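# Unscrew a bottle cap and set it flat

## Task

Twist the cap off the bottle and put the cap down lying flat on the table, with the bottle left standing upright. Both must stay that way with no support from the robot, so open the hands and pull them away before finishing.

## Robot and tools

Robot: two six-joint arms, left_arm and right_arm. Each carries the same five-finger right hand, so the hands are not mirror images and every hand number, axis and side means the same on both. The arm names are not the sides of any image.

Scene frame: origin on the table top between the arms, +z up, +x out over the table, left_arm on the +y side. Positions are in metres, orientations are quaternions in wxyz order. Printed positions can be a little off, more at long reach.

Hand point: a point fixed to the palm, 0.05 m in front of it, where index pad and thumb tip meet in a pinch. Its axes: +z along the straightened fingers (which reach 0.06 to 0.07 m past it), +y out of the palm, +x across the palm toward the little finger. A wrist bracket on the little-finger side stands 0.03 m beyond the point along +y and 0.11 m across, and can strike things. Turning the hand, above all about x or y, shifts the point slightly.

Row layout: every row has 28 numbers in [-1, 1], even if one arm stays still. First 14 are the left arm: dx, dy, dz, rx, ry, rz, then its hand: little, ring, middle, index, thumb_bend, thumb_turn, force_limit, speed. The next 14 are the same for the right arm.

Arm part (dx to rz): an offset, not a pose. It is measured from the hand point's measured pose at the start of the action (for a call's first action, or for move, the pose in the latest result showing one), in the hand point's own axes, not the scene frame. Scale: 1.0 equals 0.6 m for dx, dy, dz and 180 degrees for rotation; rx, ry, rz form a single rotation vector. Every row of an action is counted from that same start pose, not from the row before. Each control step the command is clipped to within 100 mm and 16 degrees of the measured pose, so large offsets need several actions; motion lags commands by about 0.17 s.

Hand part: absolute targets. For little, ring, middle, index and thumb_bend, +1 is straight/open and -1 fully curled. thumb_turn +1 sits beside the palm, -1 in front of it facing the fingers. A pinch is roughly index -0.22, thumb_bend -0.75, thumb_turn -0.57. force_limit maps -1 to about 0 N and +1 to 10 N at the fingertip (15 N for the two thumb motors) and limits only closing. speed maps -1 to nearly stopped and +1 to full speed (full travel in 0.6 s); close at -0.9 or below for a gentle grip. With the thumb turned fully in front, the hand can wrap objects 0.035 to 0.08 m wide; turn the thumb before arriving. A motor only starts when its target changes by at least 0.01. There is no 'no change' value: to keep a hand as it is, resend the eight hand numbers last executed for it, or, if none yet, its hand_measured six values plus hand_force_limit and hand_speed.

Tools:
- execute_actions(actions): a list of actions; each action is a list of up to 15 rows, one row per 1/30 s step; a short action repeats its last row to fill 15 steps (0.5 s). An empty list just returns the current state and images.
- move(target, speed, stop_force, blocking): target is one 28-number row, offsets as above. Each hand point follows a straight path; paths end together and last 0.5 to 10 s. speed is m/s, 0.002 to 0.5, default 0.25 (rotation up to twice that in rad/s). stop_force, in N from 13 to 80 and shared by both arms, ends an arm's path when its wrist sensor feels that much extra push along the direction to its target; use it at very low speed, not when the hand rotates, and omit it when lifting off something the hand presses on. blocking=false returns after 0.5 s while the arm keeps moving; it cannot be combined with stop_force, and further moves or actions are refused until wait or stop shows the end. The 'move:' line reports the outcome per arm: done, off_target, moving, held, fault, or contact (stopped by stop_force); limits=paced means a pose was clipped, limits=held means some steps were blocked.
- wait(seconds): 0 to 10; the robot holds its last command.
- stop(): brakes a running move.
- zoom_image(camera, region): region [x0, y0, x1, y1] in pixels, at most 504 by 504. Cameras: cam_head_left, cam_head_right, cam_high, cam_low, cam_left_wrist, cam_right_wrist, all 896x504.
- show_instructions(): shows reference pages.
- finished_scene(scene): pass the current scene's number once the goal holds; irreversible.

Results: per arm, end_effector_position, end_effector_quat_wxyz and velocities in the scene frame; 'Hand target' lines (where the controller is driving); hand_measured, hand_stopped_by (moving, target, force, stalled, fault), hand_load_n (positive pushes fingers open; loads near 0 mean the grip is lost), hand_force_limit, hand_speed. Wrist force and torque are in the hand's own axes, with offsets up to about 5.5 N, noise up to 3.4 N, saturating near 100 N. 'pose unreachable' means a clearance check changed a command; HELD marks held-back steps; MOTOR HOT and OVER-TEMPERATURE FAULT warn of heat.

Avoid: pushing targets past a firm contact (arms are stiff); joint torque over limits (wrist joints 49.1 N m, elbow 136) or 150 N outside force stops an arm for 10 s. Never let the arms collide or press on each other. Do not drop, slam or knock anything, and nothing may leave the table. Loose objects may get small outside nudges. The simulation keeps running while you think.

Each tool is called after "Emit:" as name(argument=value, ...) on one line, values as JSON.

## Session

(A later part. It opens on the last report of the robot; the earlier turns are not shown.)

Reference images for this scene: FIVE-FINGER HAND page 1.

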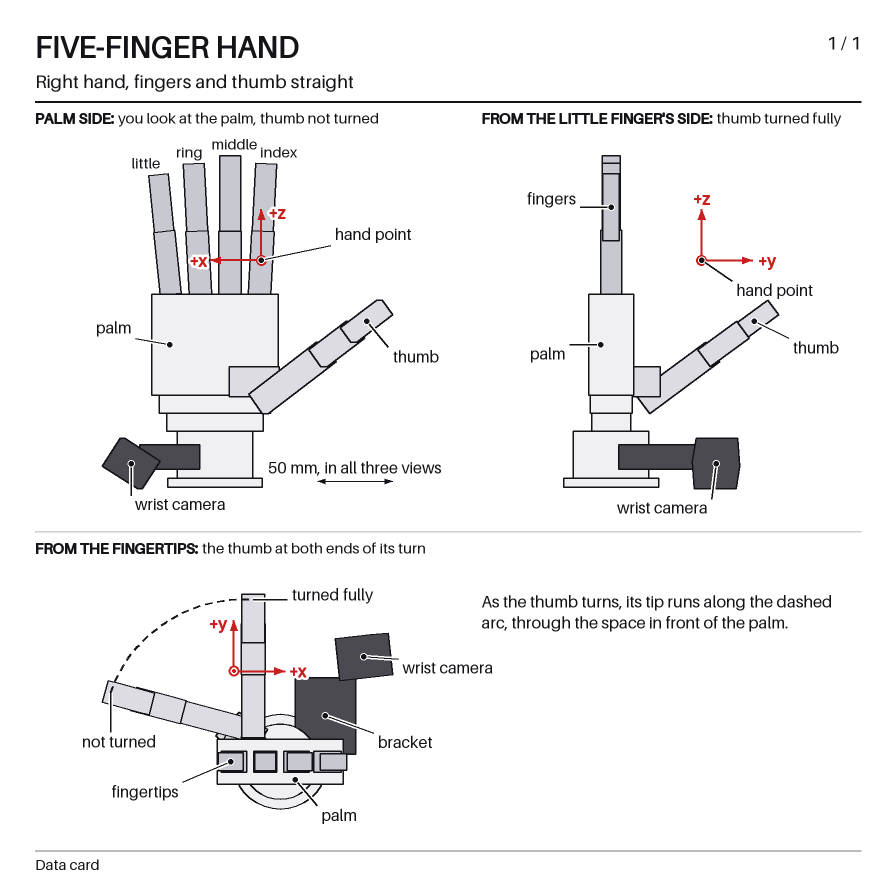

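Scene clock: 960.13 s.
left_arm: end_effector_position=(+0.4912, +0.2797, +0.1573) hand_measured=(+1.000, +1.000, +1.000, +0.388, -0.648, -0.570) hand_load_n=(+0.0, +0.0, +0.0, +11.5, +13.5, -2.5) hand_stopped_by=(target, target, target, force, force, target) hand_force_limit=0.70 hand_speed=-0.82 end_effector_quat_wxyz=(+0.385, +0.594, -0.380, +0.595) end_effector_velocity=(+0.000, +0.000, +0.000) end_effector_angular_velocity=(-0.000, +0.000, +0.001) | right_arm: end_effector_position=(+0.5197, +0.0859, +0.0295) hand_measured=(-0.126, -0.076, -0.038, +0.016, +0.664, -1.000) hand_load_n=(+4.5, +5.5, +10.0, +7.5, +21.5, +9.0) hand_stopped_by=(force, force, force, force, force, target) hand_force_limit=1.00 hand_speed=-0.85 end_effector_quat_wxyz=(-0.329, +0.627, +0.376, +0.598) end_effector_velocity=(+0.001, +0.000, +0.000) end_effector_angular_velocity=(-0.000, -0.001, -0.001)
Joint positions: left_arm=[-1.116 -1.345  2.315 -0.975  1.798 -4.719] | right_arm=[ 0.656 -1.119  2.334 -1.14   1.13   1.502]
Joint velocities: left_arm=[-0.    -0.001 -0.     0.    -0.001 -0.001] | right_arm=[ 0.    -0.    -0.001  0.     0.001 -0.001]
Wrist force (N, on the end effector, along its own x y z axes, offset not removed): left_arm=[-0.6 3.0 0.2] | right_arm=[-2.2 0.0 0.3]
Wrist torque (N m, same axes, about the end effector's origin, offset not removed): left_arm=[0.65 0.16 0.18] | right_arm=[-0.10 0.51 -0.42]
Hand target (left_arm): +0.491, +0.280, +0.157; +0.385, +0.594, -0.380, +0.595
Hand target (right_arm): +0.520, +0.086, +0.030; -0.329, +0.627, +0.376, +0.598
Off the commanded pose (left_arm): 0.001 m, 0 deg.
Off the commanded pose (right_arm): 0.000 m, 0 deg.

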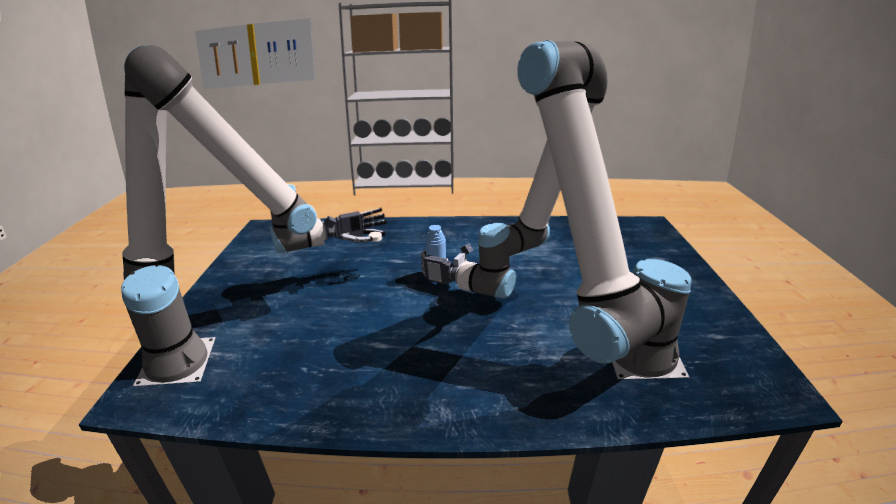

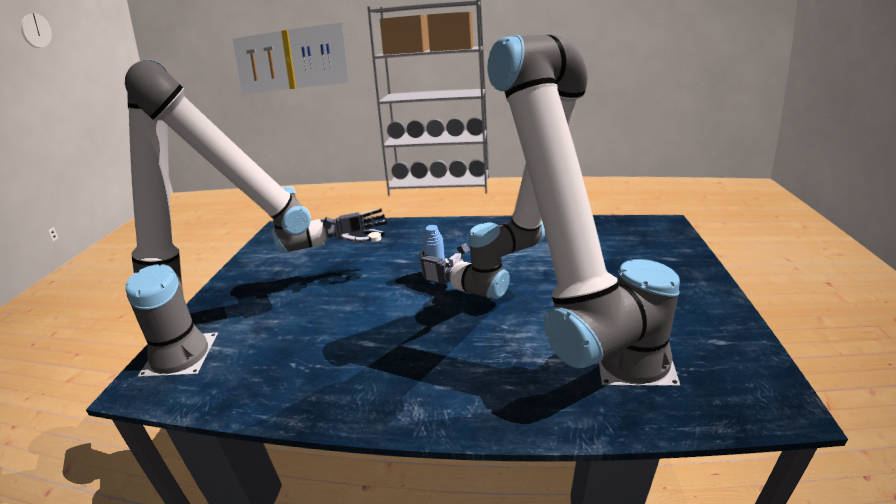

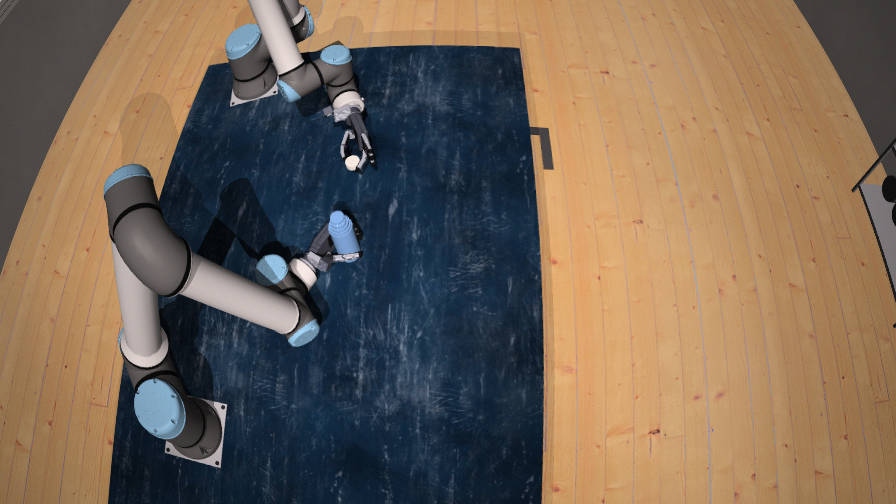

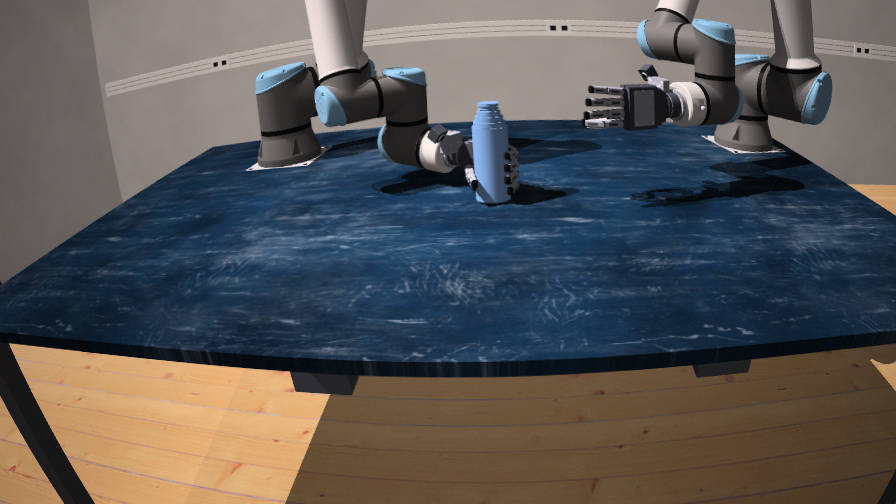

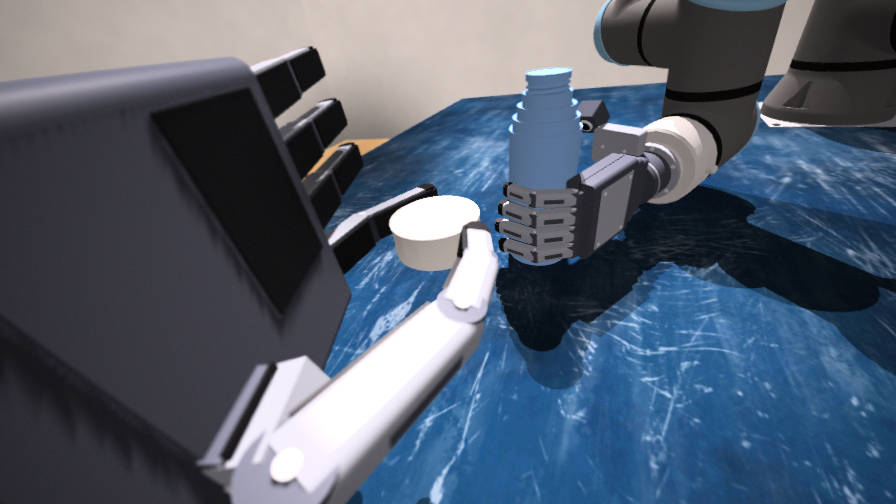

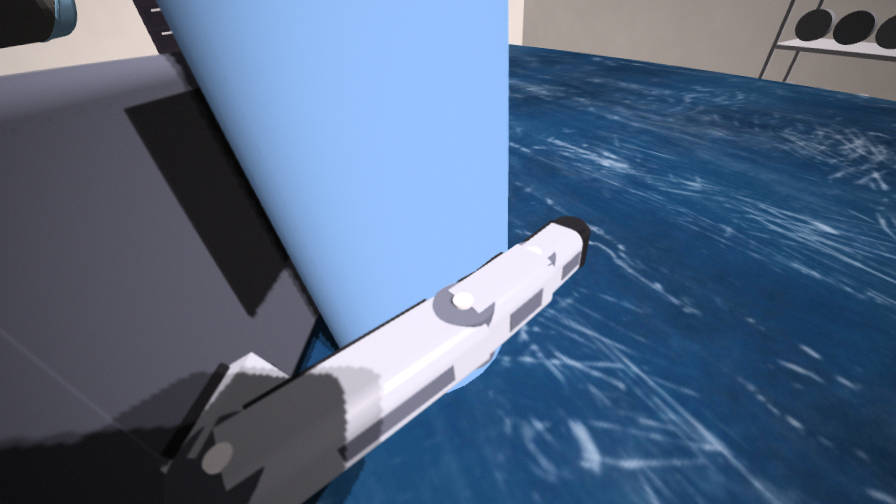

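Emit:
move(target=[-0.185,0,0,0,-0.022,0,1,1,1,-0.55,-0.9,-0.57,0.7,-0.82, 0,0,0,0,0,0,-1,-1,-1,-0.98,-0.4,-1,1,-0.85], speed=0.15)

Emit:
move(target=[-0.07,0,0,0,0,0,1,1,1,-0.55,-0.9,-0.57,0.7,-0.82, 0,0,0,0,0,0,-1,-1,-1,-0.98,-0.4,-1,1,-0.85], speed=0.007, stop_force=13)

Scene clock: 969.07 s.
left_arm: end_effector_position=(+0.4909, +0.2792, +0.0463) hand_measured=(+1.000, +1.000, +1.000, +0.388, -0.648, -0.570) hand_load_n=(+0.0, +0.0, +0.0, +11.5, +13.5, -2.5) hand_stopped_by=(target, target, target, force, force, target) hand_force_limit=0.70 hand_speed=-0.82 end_effector_quat_wxyz=(+0.372, +0.615, -0.393, +0.574) end_effector_velocity=(-0.001, +0.000, -0.003) end_effector_angular_velocity=(+0.002, +0.002, -0.002) | right_arm: end_effector_position=(+0.5197, +0.0859, +0.0295) hand_measured=(-0.126, -0.076, -0.038, +0.016, +0.664, -1.000) hand_load_n=(+4.5, +5.5, +10.0, +7.5, +21.5, +9.0) hand_stopped_by=(force, force, force, force, force, target) hand_force_limit=1.00 hand_speed=-0.85 end_effector_quat_wxyz=(-0.329, +0.627, +0.376, +0.598) end_effector_velocity=(+0.001, +0.000, +0.002) end_effector_angular_velocity=(+0.002, -0.002, -0.000)
Joint positions: left_arm=[-1.119 -1.151  2.324 -1.107  1.796 -4.703] | right_arm=[ 0.656 -1.119  2.334 -1.14   1.13   1.502]
Joint velocities: left_arm=[-0.001  0.004  0.001 -0.003  0.001 -0.   ] | right_arm=[-0.    -0.002 -0.001  0.     0.     0.001]
Wrist force (N, on the end effector, along its own x y z axes, offset not removed): left_arm=[-1.8 -1.3 3.5] | right_arm=[1.0 -5.0 5.2]
Wrist torque (N m, same axes, about the end effector's origin, offset not removed): left_arm=[-0.32 0.48 -0.05] | right_arm=[-0.86 -0.19 -0.29]
Hand target (left_arm): +0.491, +0.279, +0.046; +0.372, +0.615, -0.393, +0.574
Hand target (right_arm): +0.520, +0.086, +0.030; -0.329, +0.627, +0.376, +0.598
Off the commanded pose (left_arm): 0.000 m, 0 deg.
Off the commanded pose (right_arm): 0.000 m, 0 deg.
move: done

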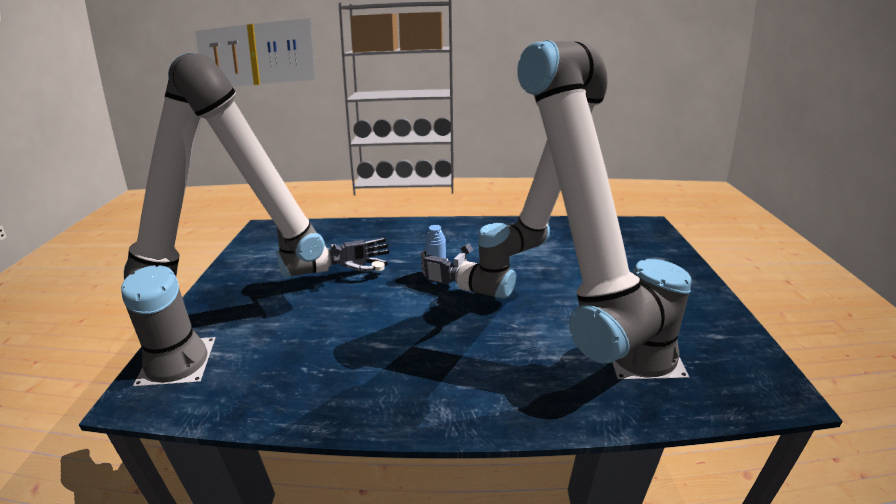

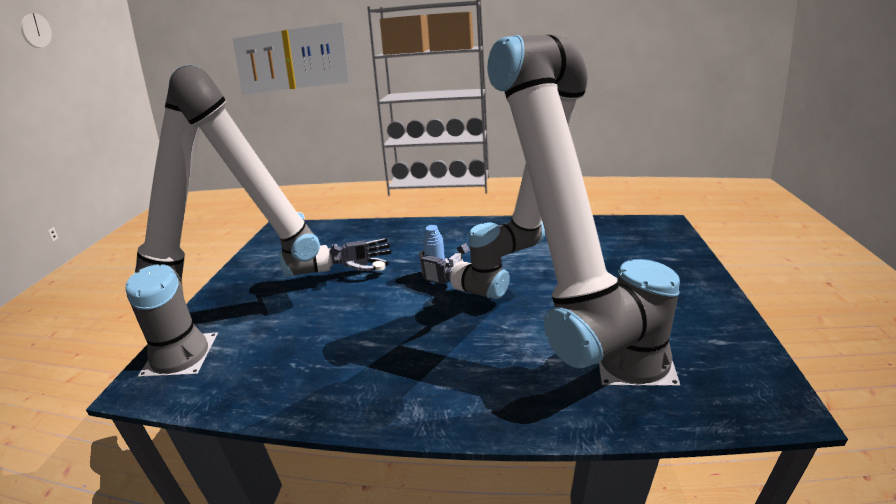

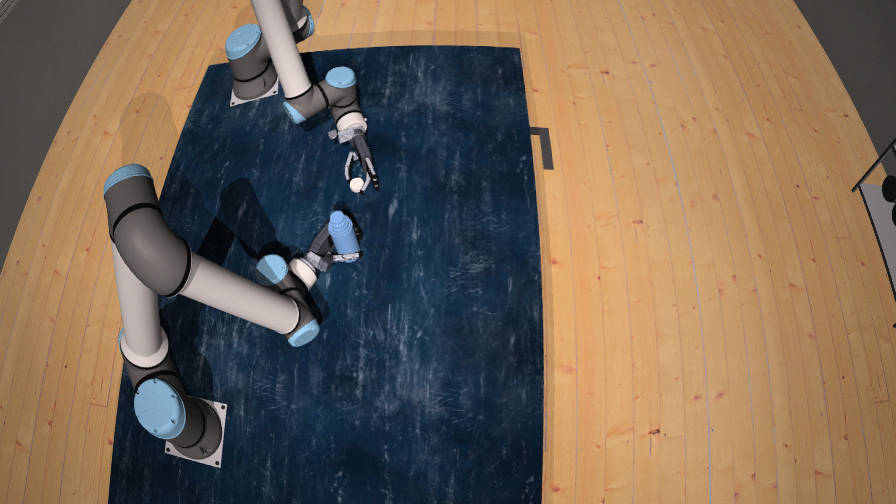

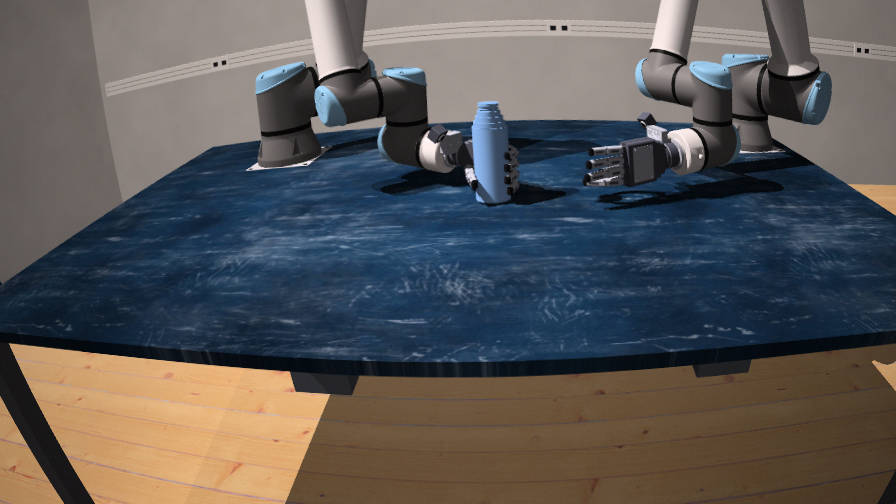

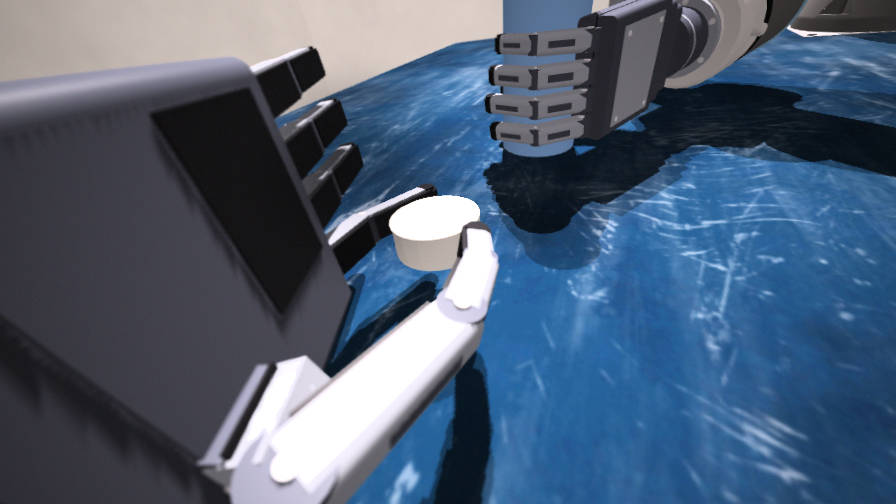

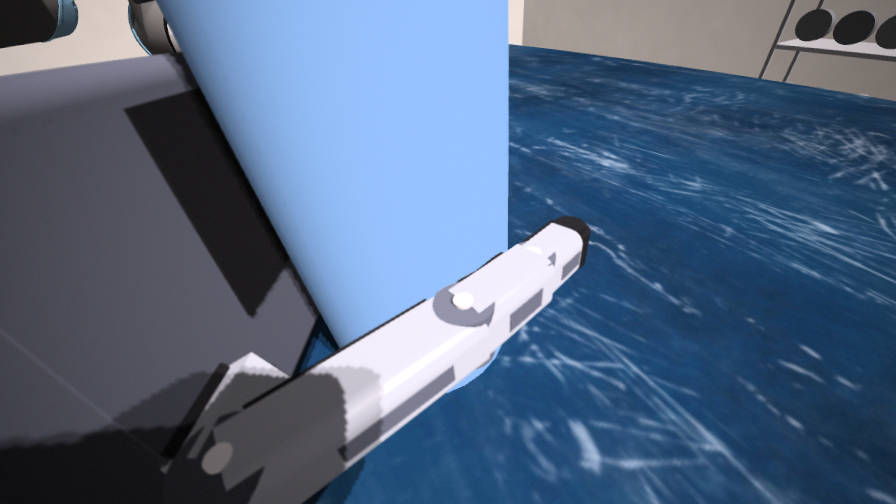

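Scene clock: 974.07 s.
left_arm: end_effector_position=(+0.4899, +0.2811, +0.0141) hand_measured=(+1.000, +1.000, +1.000, +0.388, -0.648, -0.570) hand_load_n=(+0.0, +0.0, +0.0, +12.5, +14.0, -3.0) hand_stopped_by=(target, target, target, force, force, target) hand_force_limit=0.70 hand_speed=-0.82 end_effector_quat_wxyz=(+0.372, +0.614, -0.393, +0.574) end_effector_velocity=(+0.000, -0.000, +0.001) end_effector_angular_velocity=(+0.002, +0.000, -0.001) | right_arm: end_effector_position=(+0.5197, +0.0859, +0.0295) hand_measured=(-0.126, -0.076, -0.038, +0.016, +0.664, -1.000) hand_load_n=(+4.5, +5.5, +10.0, +7.5, +21.5, +9.0) hand_stopped_by=(force, force, force, force, force, target) hand_force_limit=1.00 hand_speed=-0.85 end_effector_quat_wxyz=(-0.329, +0.627, +0.376, +0.598) end_effector_velocity=(+0.000, +0.000, -0.000) end_effector_angular_velocity=(-0.000, -0.000, +0.000)
Joint positions: left_arm=[-1.118 -1.085  2.33  -1.178  1.797 -4.703] | right_arm=[ 0.656 -1.119  2.334 -1.14   1.13   1.502]
Joint velocities: left_arm=[ 0.    -0.004 -0.002  0.008  0.001  0.001] | right_arm=[ 0.     0.    -0.001  0.    -0.    -0.   ]
Wrist force (N, on the end effector, along its own x y z axes, offset not removed): left_arm=[-0.9 -0.6 6.7] | right_arm=[5.9 0.6 0.5]
Wrist torque (N m, same axes, about the end effector's origin, offset not removed): left_arm=[-0.41 0.11 -0.05] | right_arm=[0.00 -1.06 0.26]
Hand target (left_arm): +0.490, +0.281, +0.014; +0.372, +0.614, -0.393, +0.574
Hand target (right_arm): +0.520, +0.086, +0.030; -0.329, +0.627, +0.376, +0.598
Off the commanded pose (left_arm): 0.010 m, 0 deg.
Off the commanded pose (right_arm): 0.000 m, 0 deg.
move: contact (left_arm)

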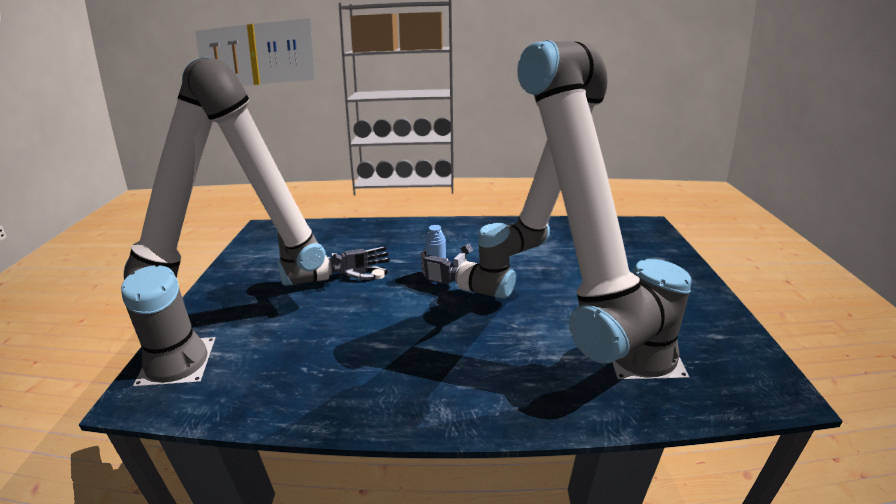

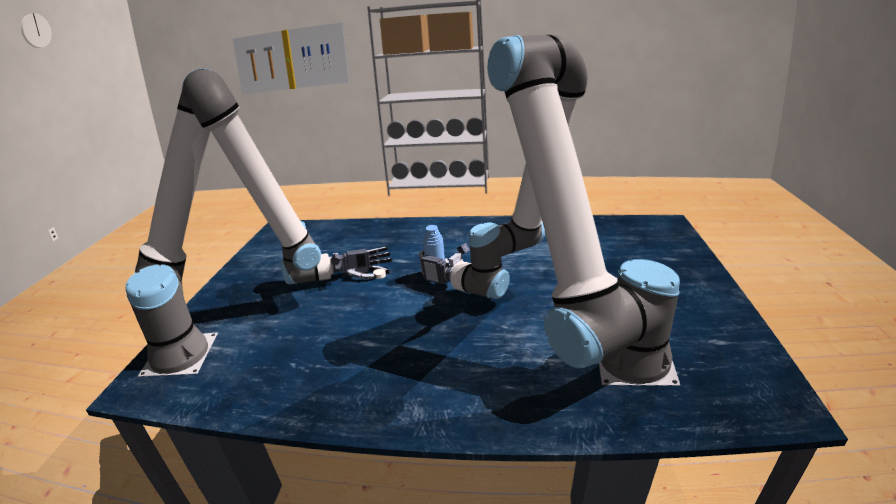

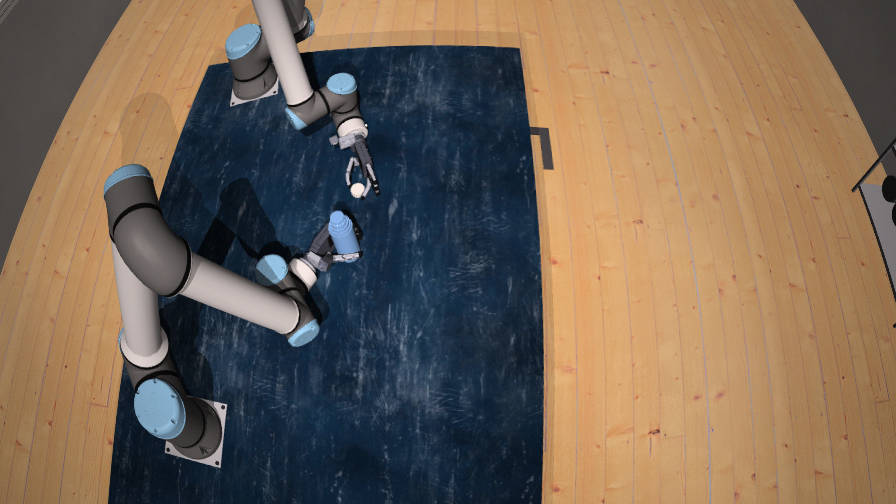

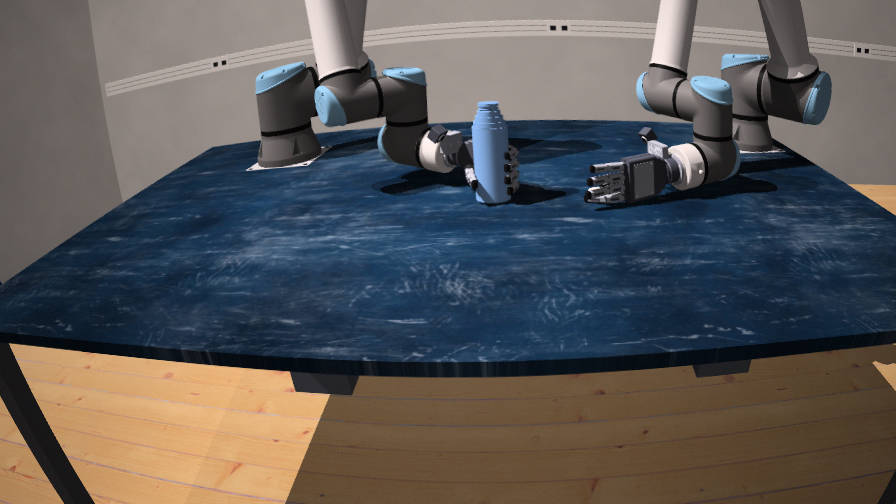

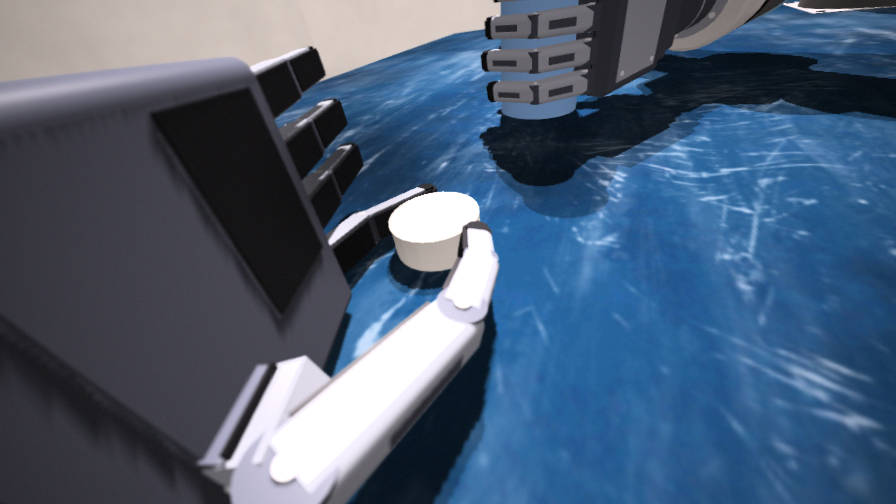

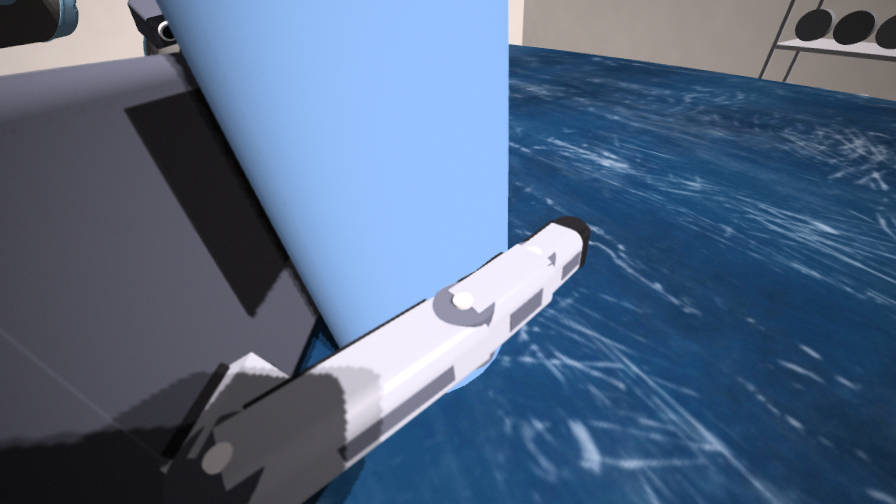

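Emit:
zoom_image(camera="cam_low", region=[540,130,740,230])

Emit:
zoom_image(camera="cam_head_left", region=[300,220,460,310])

Region (540, 130, 740, 230) of cam_low's 896x504 image, scaled by 2.520, with more detail than that image has.

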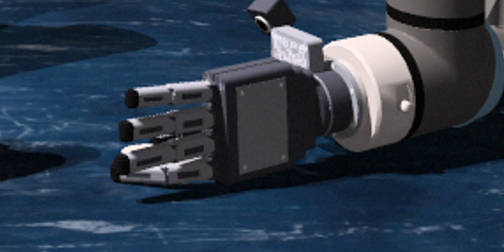

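Region (300, 220, 460, 310) of cam_head_left's 896x504 image, scaled by 3.150, with more detail than that image has; it fills the top 284 rows of this view, and the rest is white.

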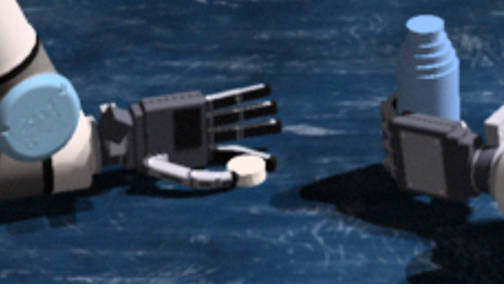

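Emit:
execute_actions(actions=[[[0,0,0,0,0,0,1,1,1,0.6,-0.4,-0.57,0.7,-0.4, 0,0,0,0,0,0,0.4,0.4,0.4,0.4,0.8,-1,1,-0.7]],[[0,0,0,0,0,0,1,1,1,0.6,-0.4,-0.57,0.7,-0.4, 0,0,0,0,0,0,0.4,0.4,0.4,0.4,0.8,-1,1,-0.7]],[[0,0,0,0,0,0,1,1,1,0.6,-0.4,-0.57,0.7,-0.4, 0,0,0,0,0,0,0.4,0.4,0.4,0.4,0.8,-1,1,-0.7]]])

Scene clock: 984.50 s.
left_arm: end_effector_position=(+0.4900, +0.2810, +0.0142) hand_measured=(+1.000, +1.000, +1.000, +0.600, -0.400, -0.570) hand_load_n=(+0.0, +0.0, +0.0, -2.0, +0.0, +0.0) hand_stopped_by=(target, target, target, target, target, target) hand_force_limit=0.70 hand_speed=-0.40 end_effector_quat_wxyz=(+0.372, +0.614, -0.393, +0.574) end_effector_velocity=(-0.000, +0.001, +0.000) end_effector_angular_velocity=(-0.000, +0.000, +0.001) | right_arm: end_effector_position=(+0.5197, +0.0859, +0.0295) hand_measured=(+0.400, +0.400, +0.400, +0.400, +0.800, -1.000) hand_load_n=(+0.0, +0.0, +0.0, +0.0, +0.0, +0.0) hand_stopped_by=(target, target, target, target, target, target) hand_force_limit=1.00 hand_speed=-0.70 end_effector_quat_wxyz=(-0.329, +0.627, +0.376, +0.598) end_effector_velocity=(-0.000, -0.000, -0.000) end_effector_angular_velocity=(+0.000, +0.001, -0.000)
Joint positions: left_arm=[-1.118 -1.085  2.329 -1.178  1.797 -4.703] | right_arm=[ 0.656 -1.119  2.334 -1.14   1.13   1.502]
Joint velocities: left_arm=[ 0.001 -0.001  0.001 -0.    -0.    -0.   ] | right_arm=[ 0.    -0.     0.001 -0.     0.     0.001]
Wrist force (N, on the end effector, along its own x y z axes, offset not removed): left_arm=[6.9 -2.8 0.6] | right_arm=[1.4 -3.6 -0.3]
Wrist torque (N m, same axes, about the end effector's origin, offset not removed): left_arm=[-0.61 -0.32 0.24] | right_arm=[-0.28 -0.37 -0.17]
Hand target (left_arm): +0.490, +0.281, +0.014; +0.372, +0.614, -0.393, +0.574
Hand target (right_arm): +0.520, +0.086, +0.030; -0.329, +0.627, +0.376, +0.598
Off the commanded pose (left_arm): 0.000 m, 0 deg.
Off the commanded pose (right_arm): 0.000 m, 0 deg.
Step readings (end_effector_position; steps 1 to 15: 1st action; 16 to 30: 2nd action; 31 to 45: 3rd action):
0: left_arm (+0.4899, +0.2810, +0.0144) | right_arm (+0.5197, +0.0859, +0.0295)
1: left_arm (+0.4899, +0.2810, +0.0144) | right_arm (+0.5197, +0.0859, +0.0295)
2: left_arm (+0.4899, +0.2810, +0.0144) | right_arm (+0.5197, +0.0859, +0.0295)
4: left_arm (+0.4899, +0.2810, +0.0143) | right_arm (+0.5197, +0.0859, +0.0295)
8: left_arm (+0.4899, +0.2810, +0.0142) | right_arm (+0.5197, +0.0859, +0.0295)
15: left_arm (+0.4900, +0.2810, +0.0142) | right_arm (+0.5197, +0.0859, +0.0295)
16: left_arm (+0.4900, +0.2810, +0.0142) | right_arm (+0.5197, +0.0859, +0.0295)
17: left_arm (+0.4900, +0.2810, +0.0142) | right_arm (+0.5197, +0.0859, +0.0295)
19: left_arm (+0.4900, +0.2810, +0.0142) | right_arm (+0.5197, +0.0859, +0.0295)
23: left_arm (+0.4900, +0.2810, +0.0142) | right_arm (+0.5197, +0.0859, +0.0295)
30: left_arm (+0.4900, +0.2810, +0.0142) | right_arm (+0.5197, +0.0859, +0.0295)
31: left_arm (+0.4900, +0.2810, +0.0142) | right_arm (+0.5197, +0.0859, +0.0295)
32: left_arm (+0.4900, +0.2810, +0.0142) | right_arm (+0.5197, +0.0859, +0.0295)
34: left_arm (+0.4900, +0.2810, +0.0142) | right_arm (+0.5197, +0.0859, +0.0295)
38: left_arm (+0.4900, +0.2810, +0.0142) | right_arm (+0.5197, +0.0859, +0.0295)
45: end_effector_position above

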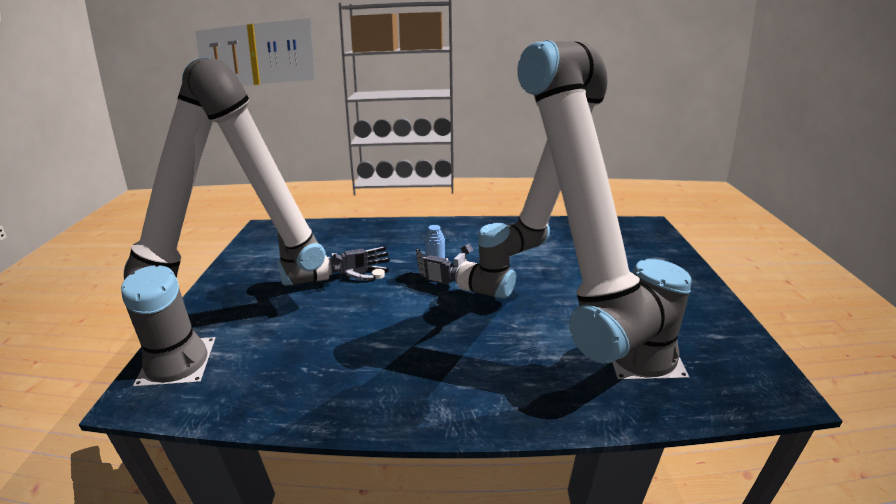

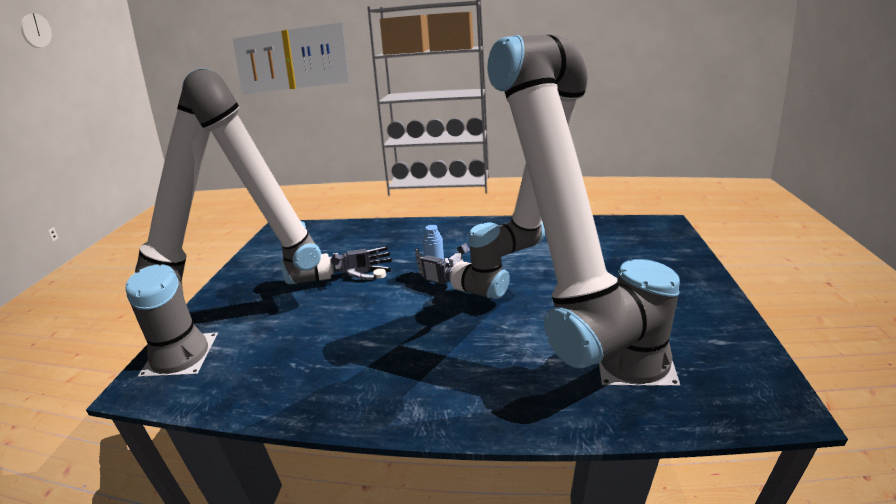

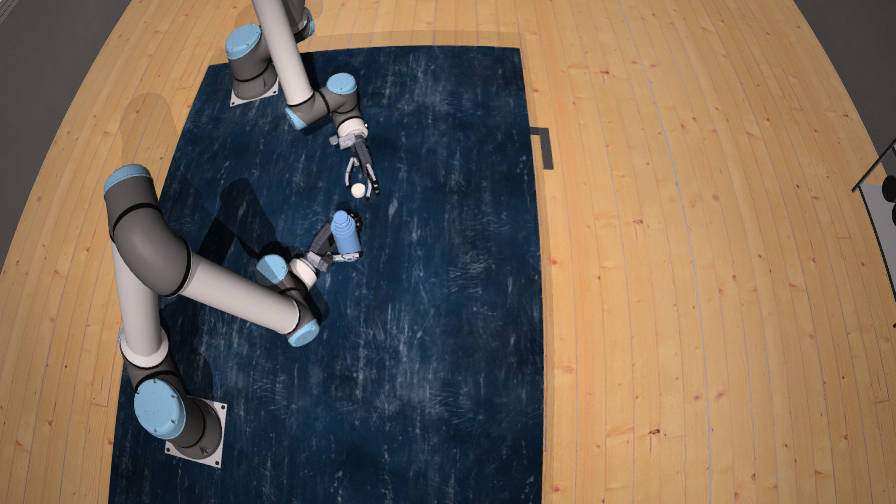

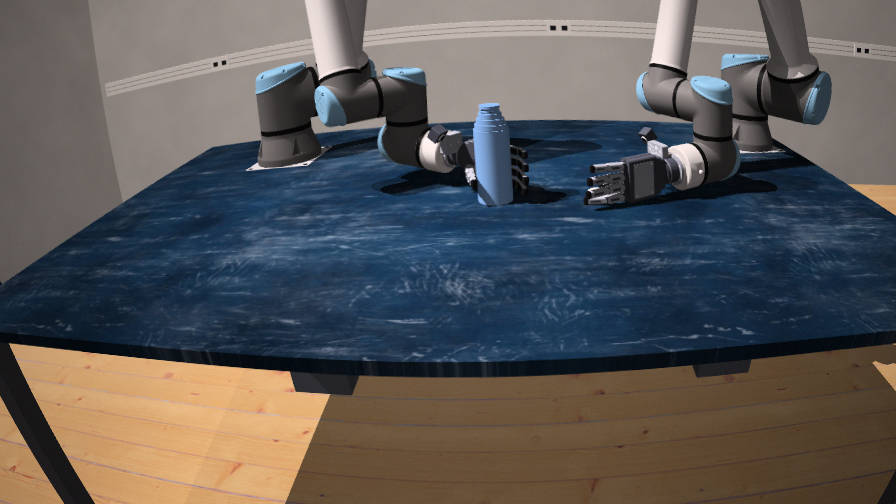

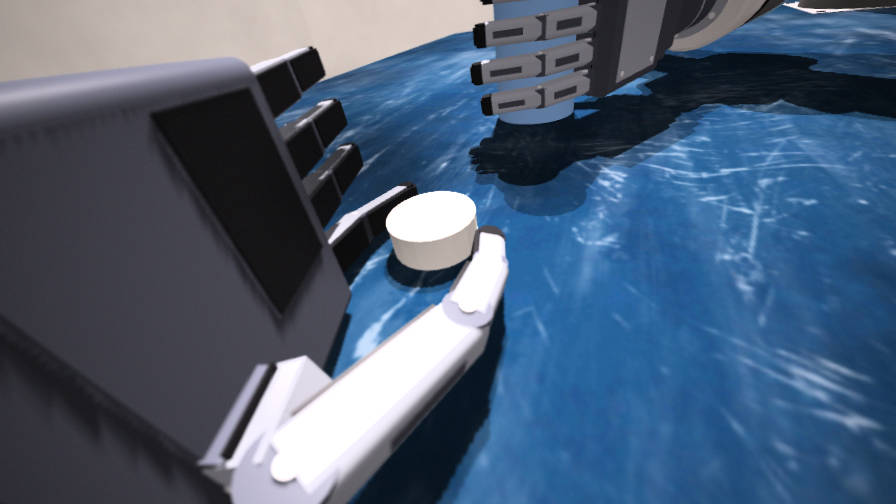

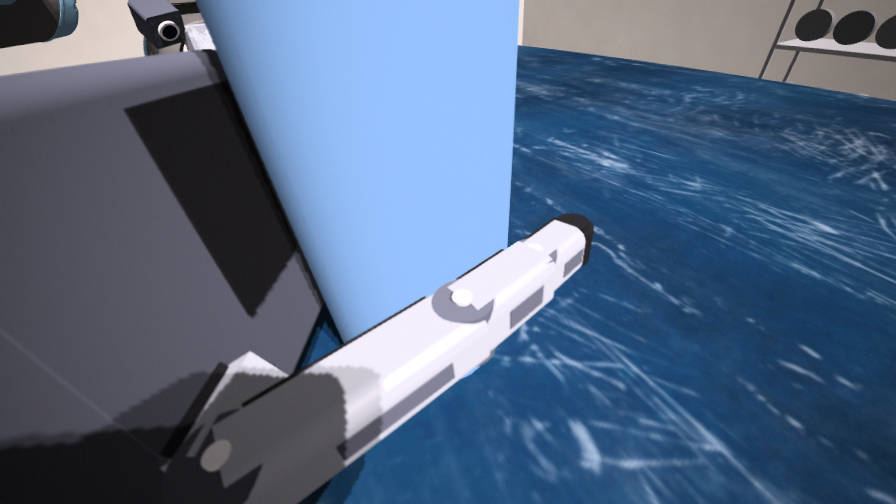

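Emit:
move(target=[0.08,0,0,0,0,0,1,1,1,0.6,-0.4,-0.57,0.7,-0.4, 0,0,0,0,0,0,1,1,1,1,1,-1,1,-0.4], speed=0.04)

Scene clock: 993.83 s.
left_arm: end_effector_position=(+0.4914, +0.2782, +0.0619) hand_measured=(+1.000, +1.000, +1.000, +0.600, -0.400, -0.570) hand_load_n=(+0.0, +0.0, +0.0, +0.0, +0.0, +0.0) hand_stopped_by=(target, target, target, target, target, target) hand_force_limit=0.70 hand_speed=-0.40 end_effector_quat_wxyz=(+0.372, +0.614, -0.393, +0.574) end_effector_velocity=(-0.001, +0.000, +0.002) end_effector_angular_velocity=(+0.001, +0.000, -0.002) | right_arm: end_effector_position=(+0.5197, +0.0859, +0.0295) hand_measured=(+1.000, +1.000, +1.000, +1.000, +1.000, -1.000) hand_load_n=(+0.0, +0.0, +0.0, +0.0, +0.0, +0.0) hand_stopped_by=(target, target, target, target, target, target) hand_force_limit=1.00 hand_speed=-0.40 end_effector_quat_wxyz=(-0.329, +0.627, +0.376, +0.598) end_effector_velocity=(-0.000, -0.000, -0.001) end_effector_angular_velocity=(-0.001, +0.001, -0.001)
Joint positions: left_arm=[-1.119 -1.182  2.32  -1.072  1.795 -4.703] | right_arm=[ 0.656 -1.119  2.334 -1.14   1.13   1.502]
Joint velocities: left_arm=[-0.    -0.004  0.001  0.005  0.002  0.   ] | right_arm=[ 0.     0.002  0.    -0.001  0.001  0.   ]
Wrist force (N, on the end effector, along its own x y z axes, offset not removed): left_arm=[1.4 -4.2 2.0] | right_arm=[8.8 -1.4 -0.9]
Wrist torque (N m, same axes, about the end effector's origin, offset not removed): left_arm=[-0.52 -0.06 0.08] | right_arm=[-0.11 -1.41 0.35]
Hand target (left_arm): +0.491, +0.278, +0.062; +0.372, +0.614, -0.393, +0.574
Hand target (right_arm): +0.520, +0.086, +0.030; -0.329, +0.627, +0.376, +0.598
Off the commanded pose (left_arm): 0.000 m, 0 deg.
Off the commanded pose (right_arm): 0.000 m, 0 deg.
move: done

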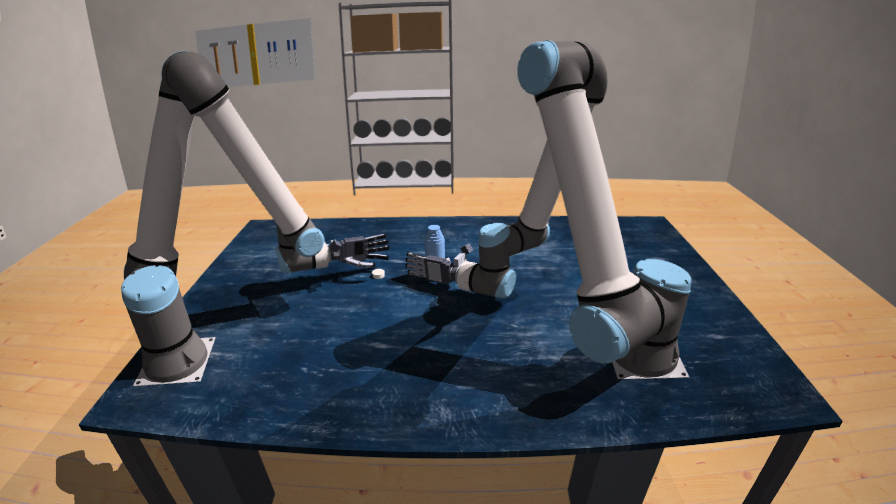

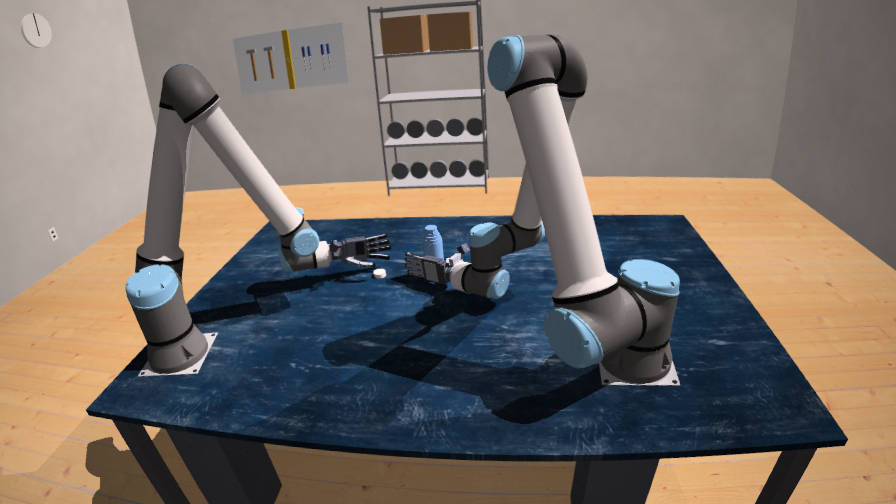

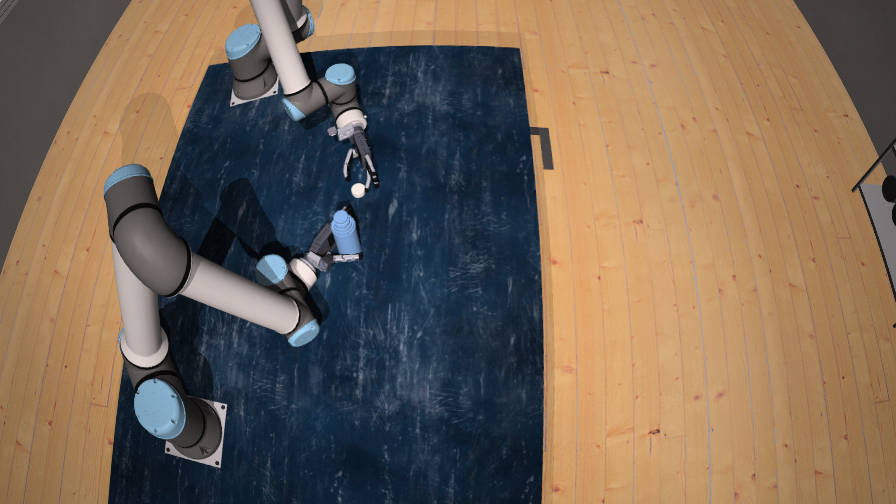

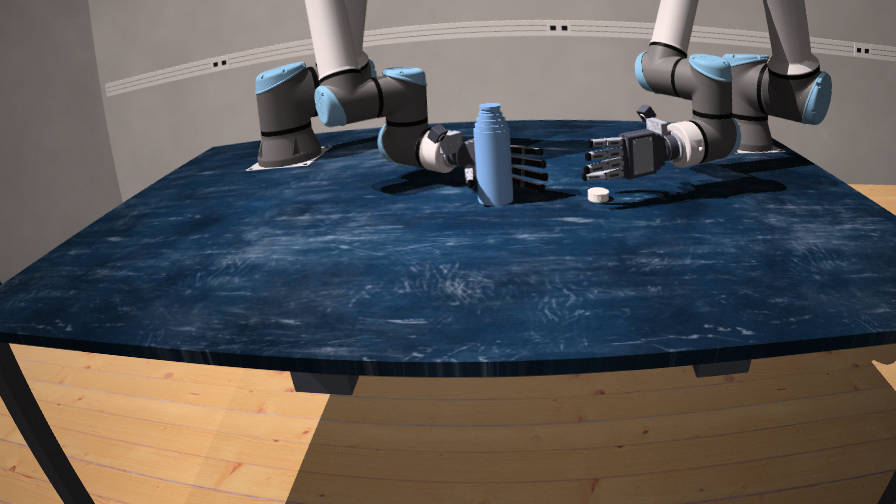

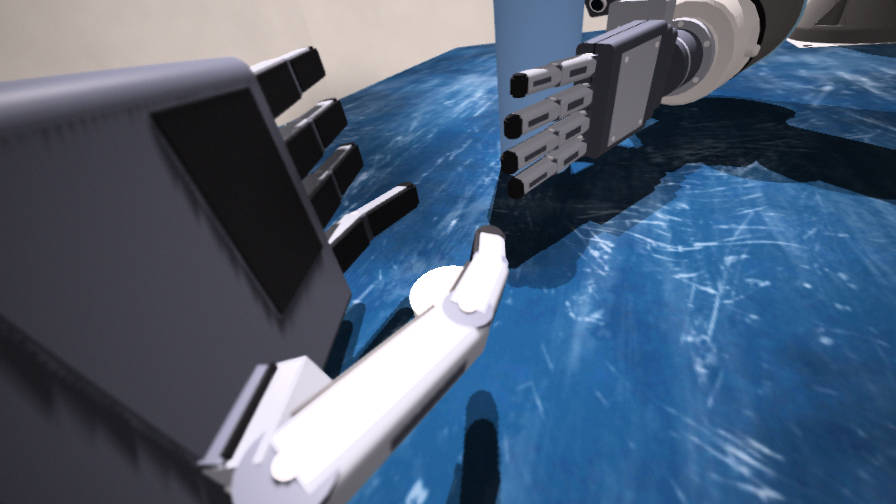

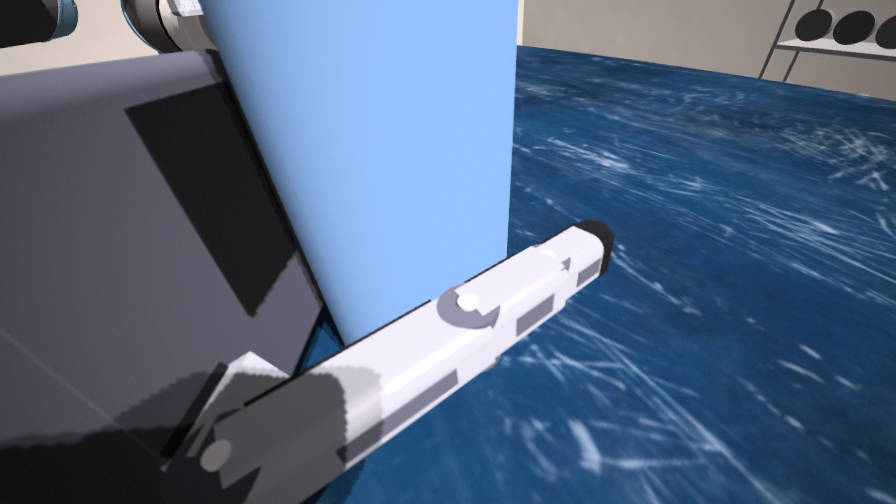

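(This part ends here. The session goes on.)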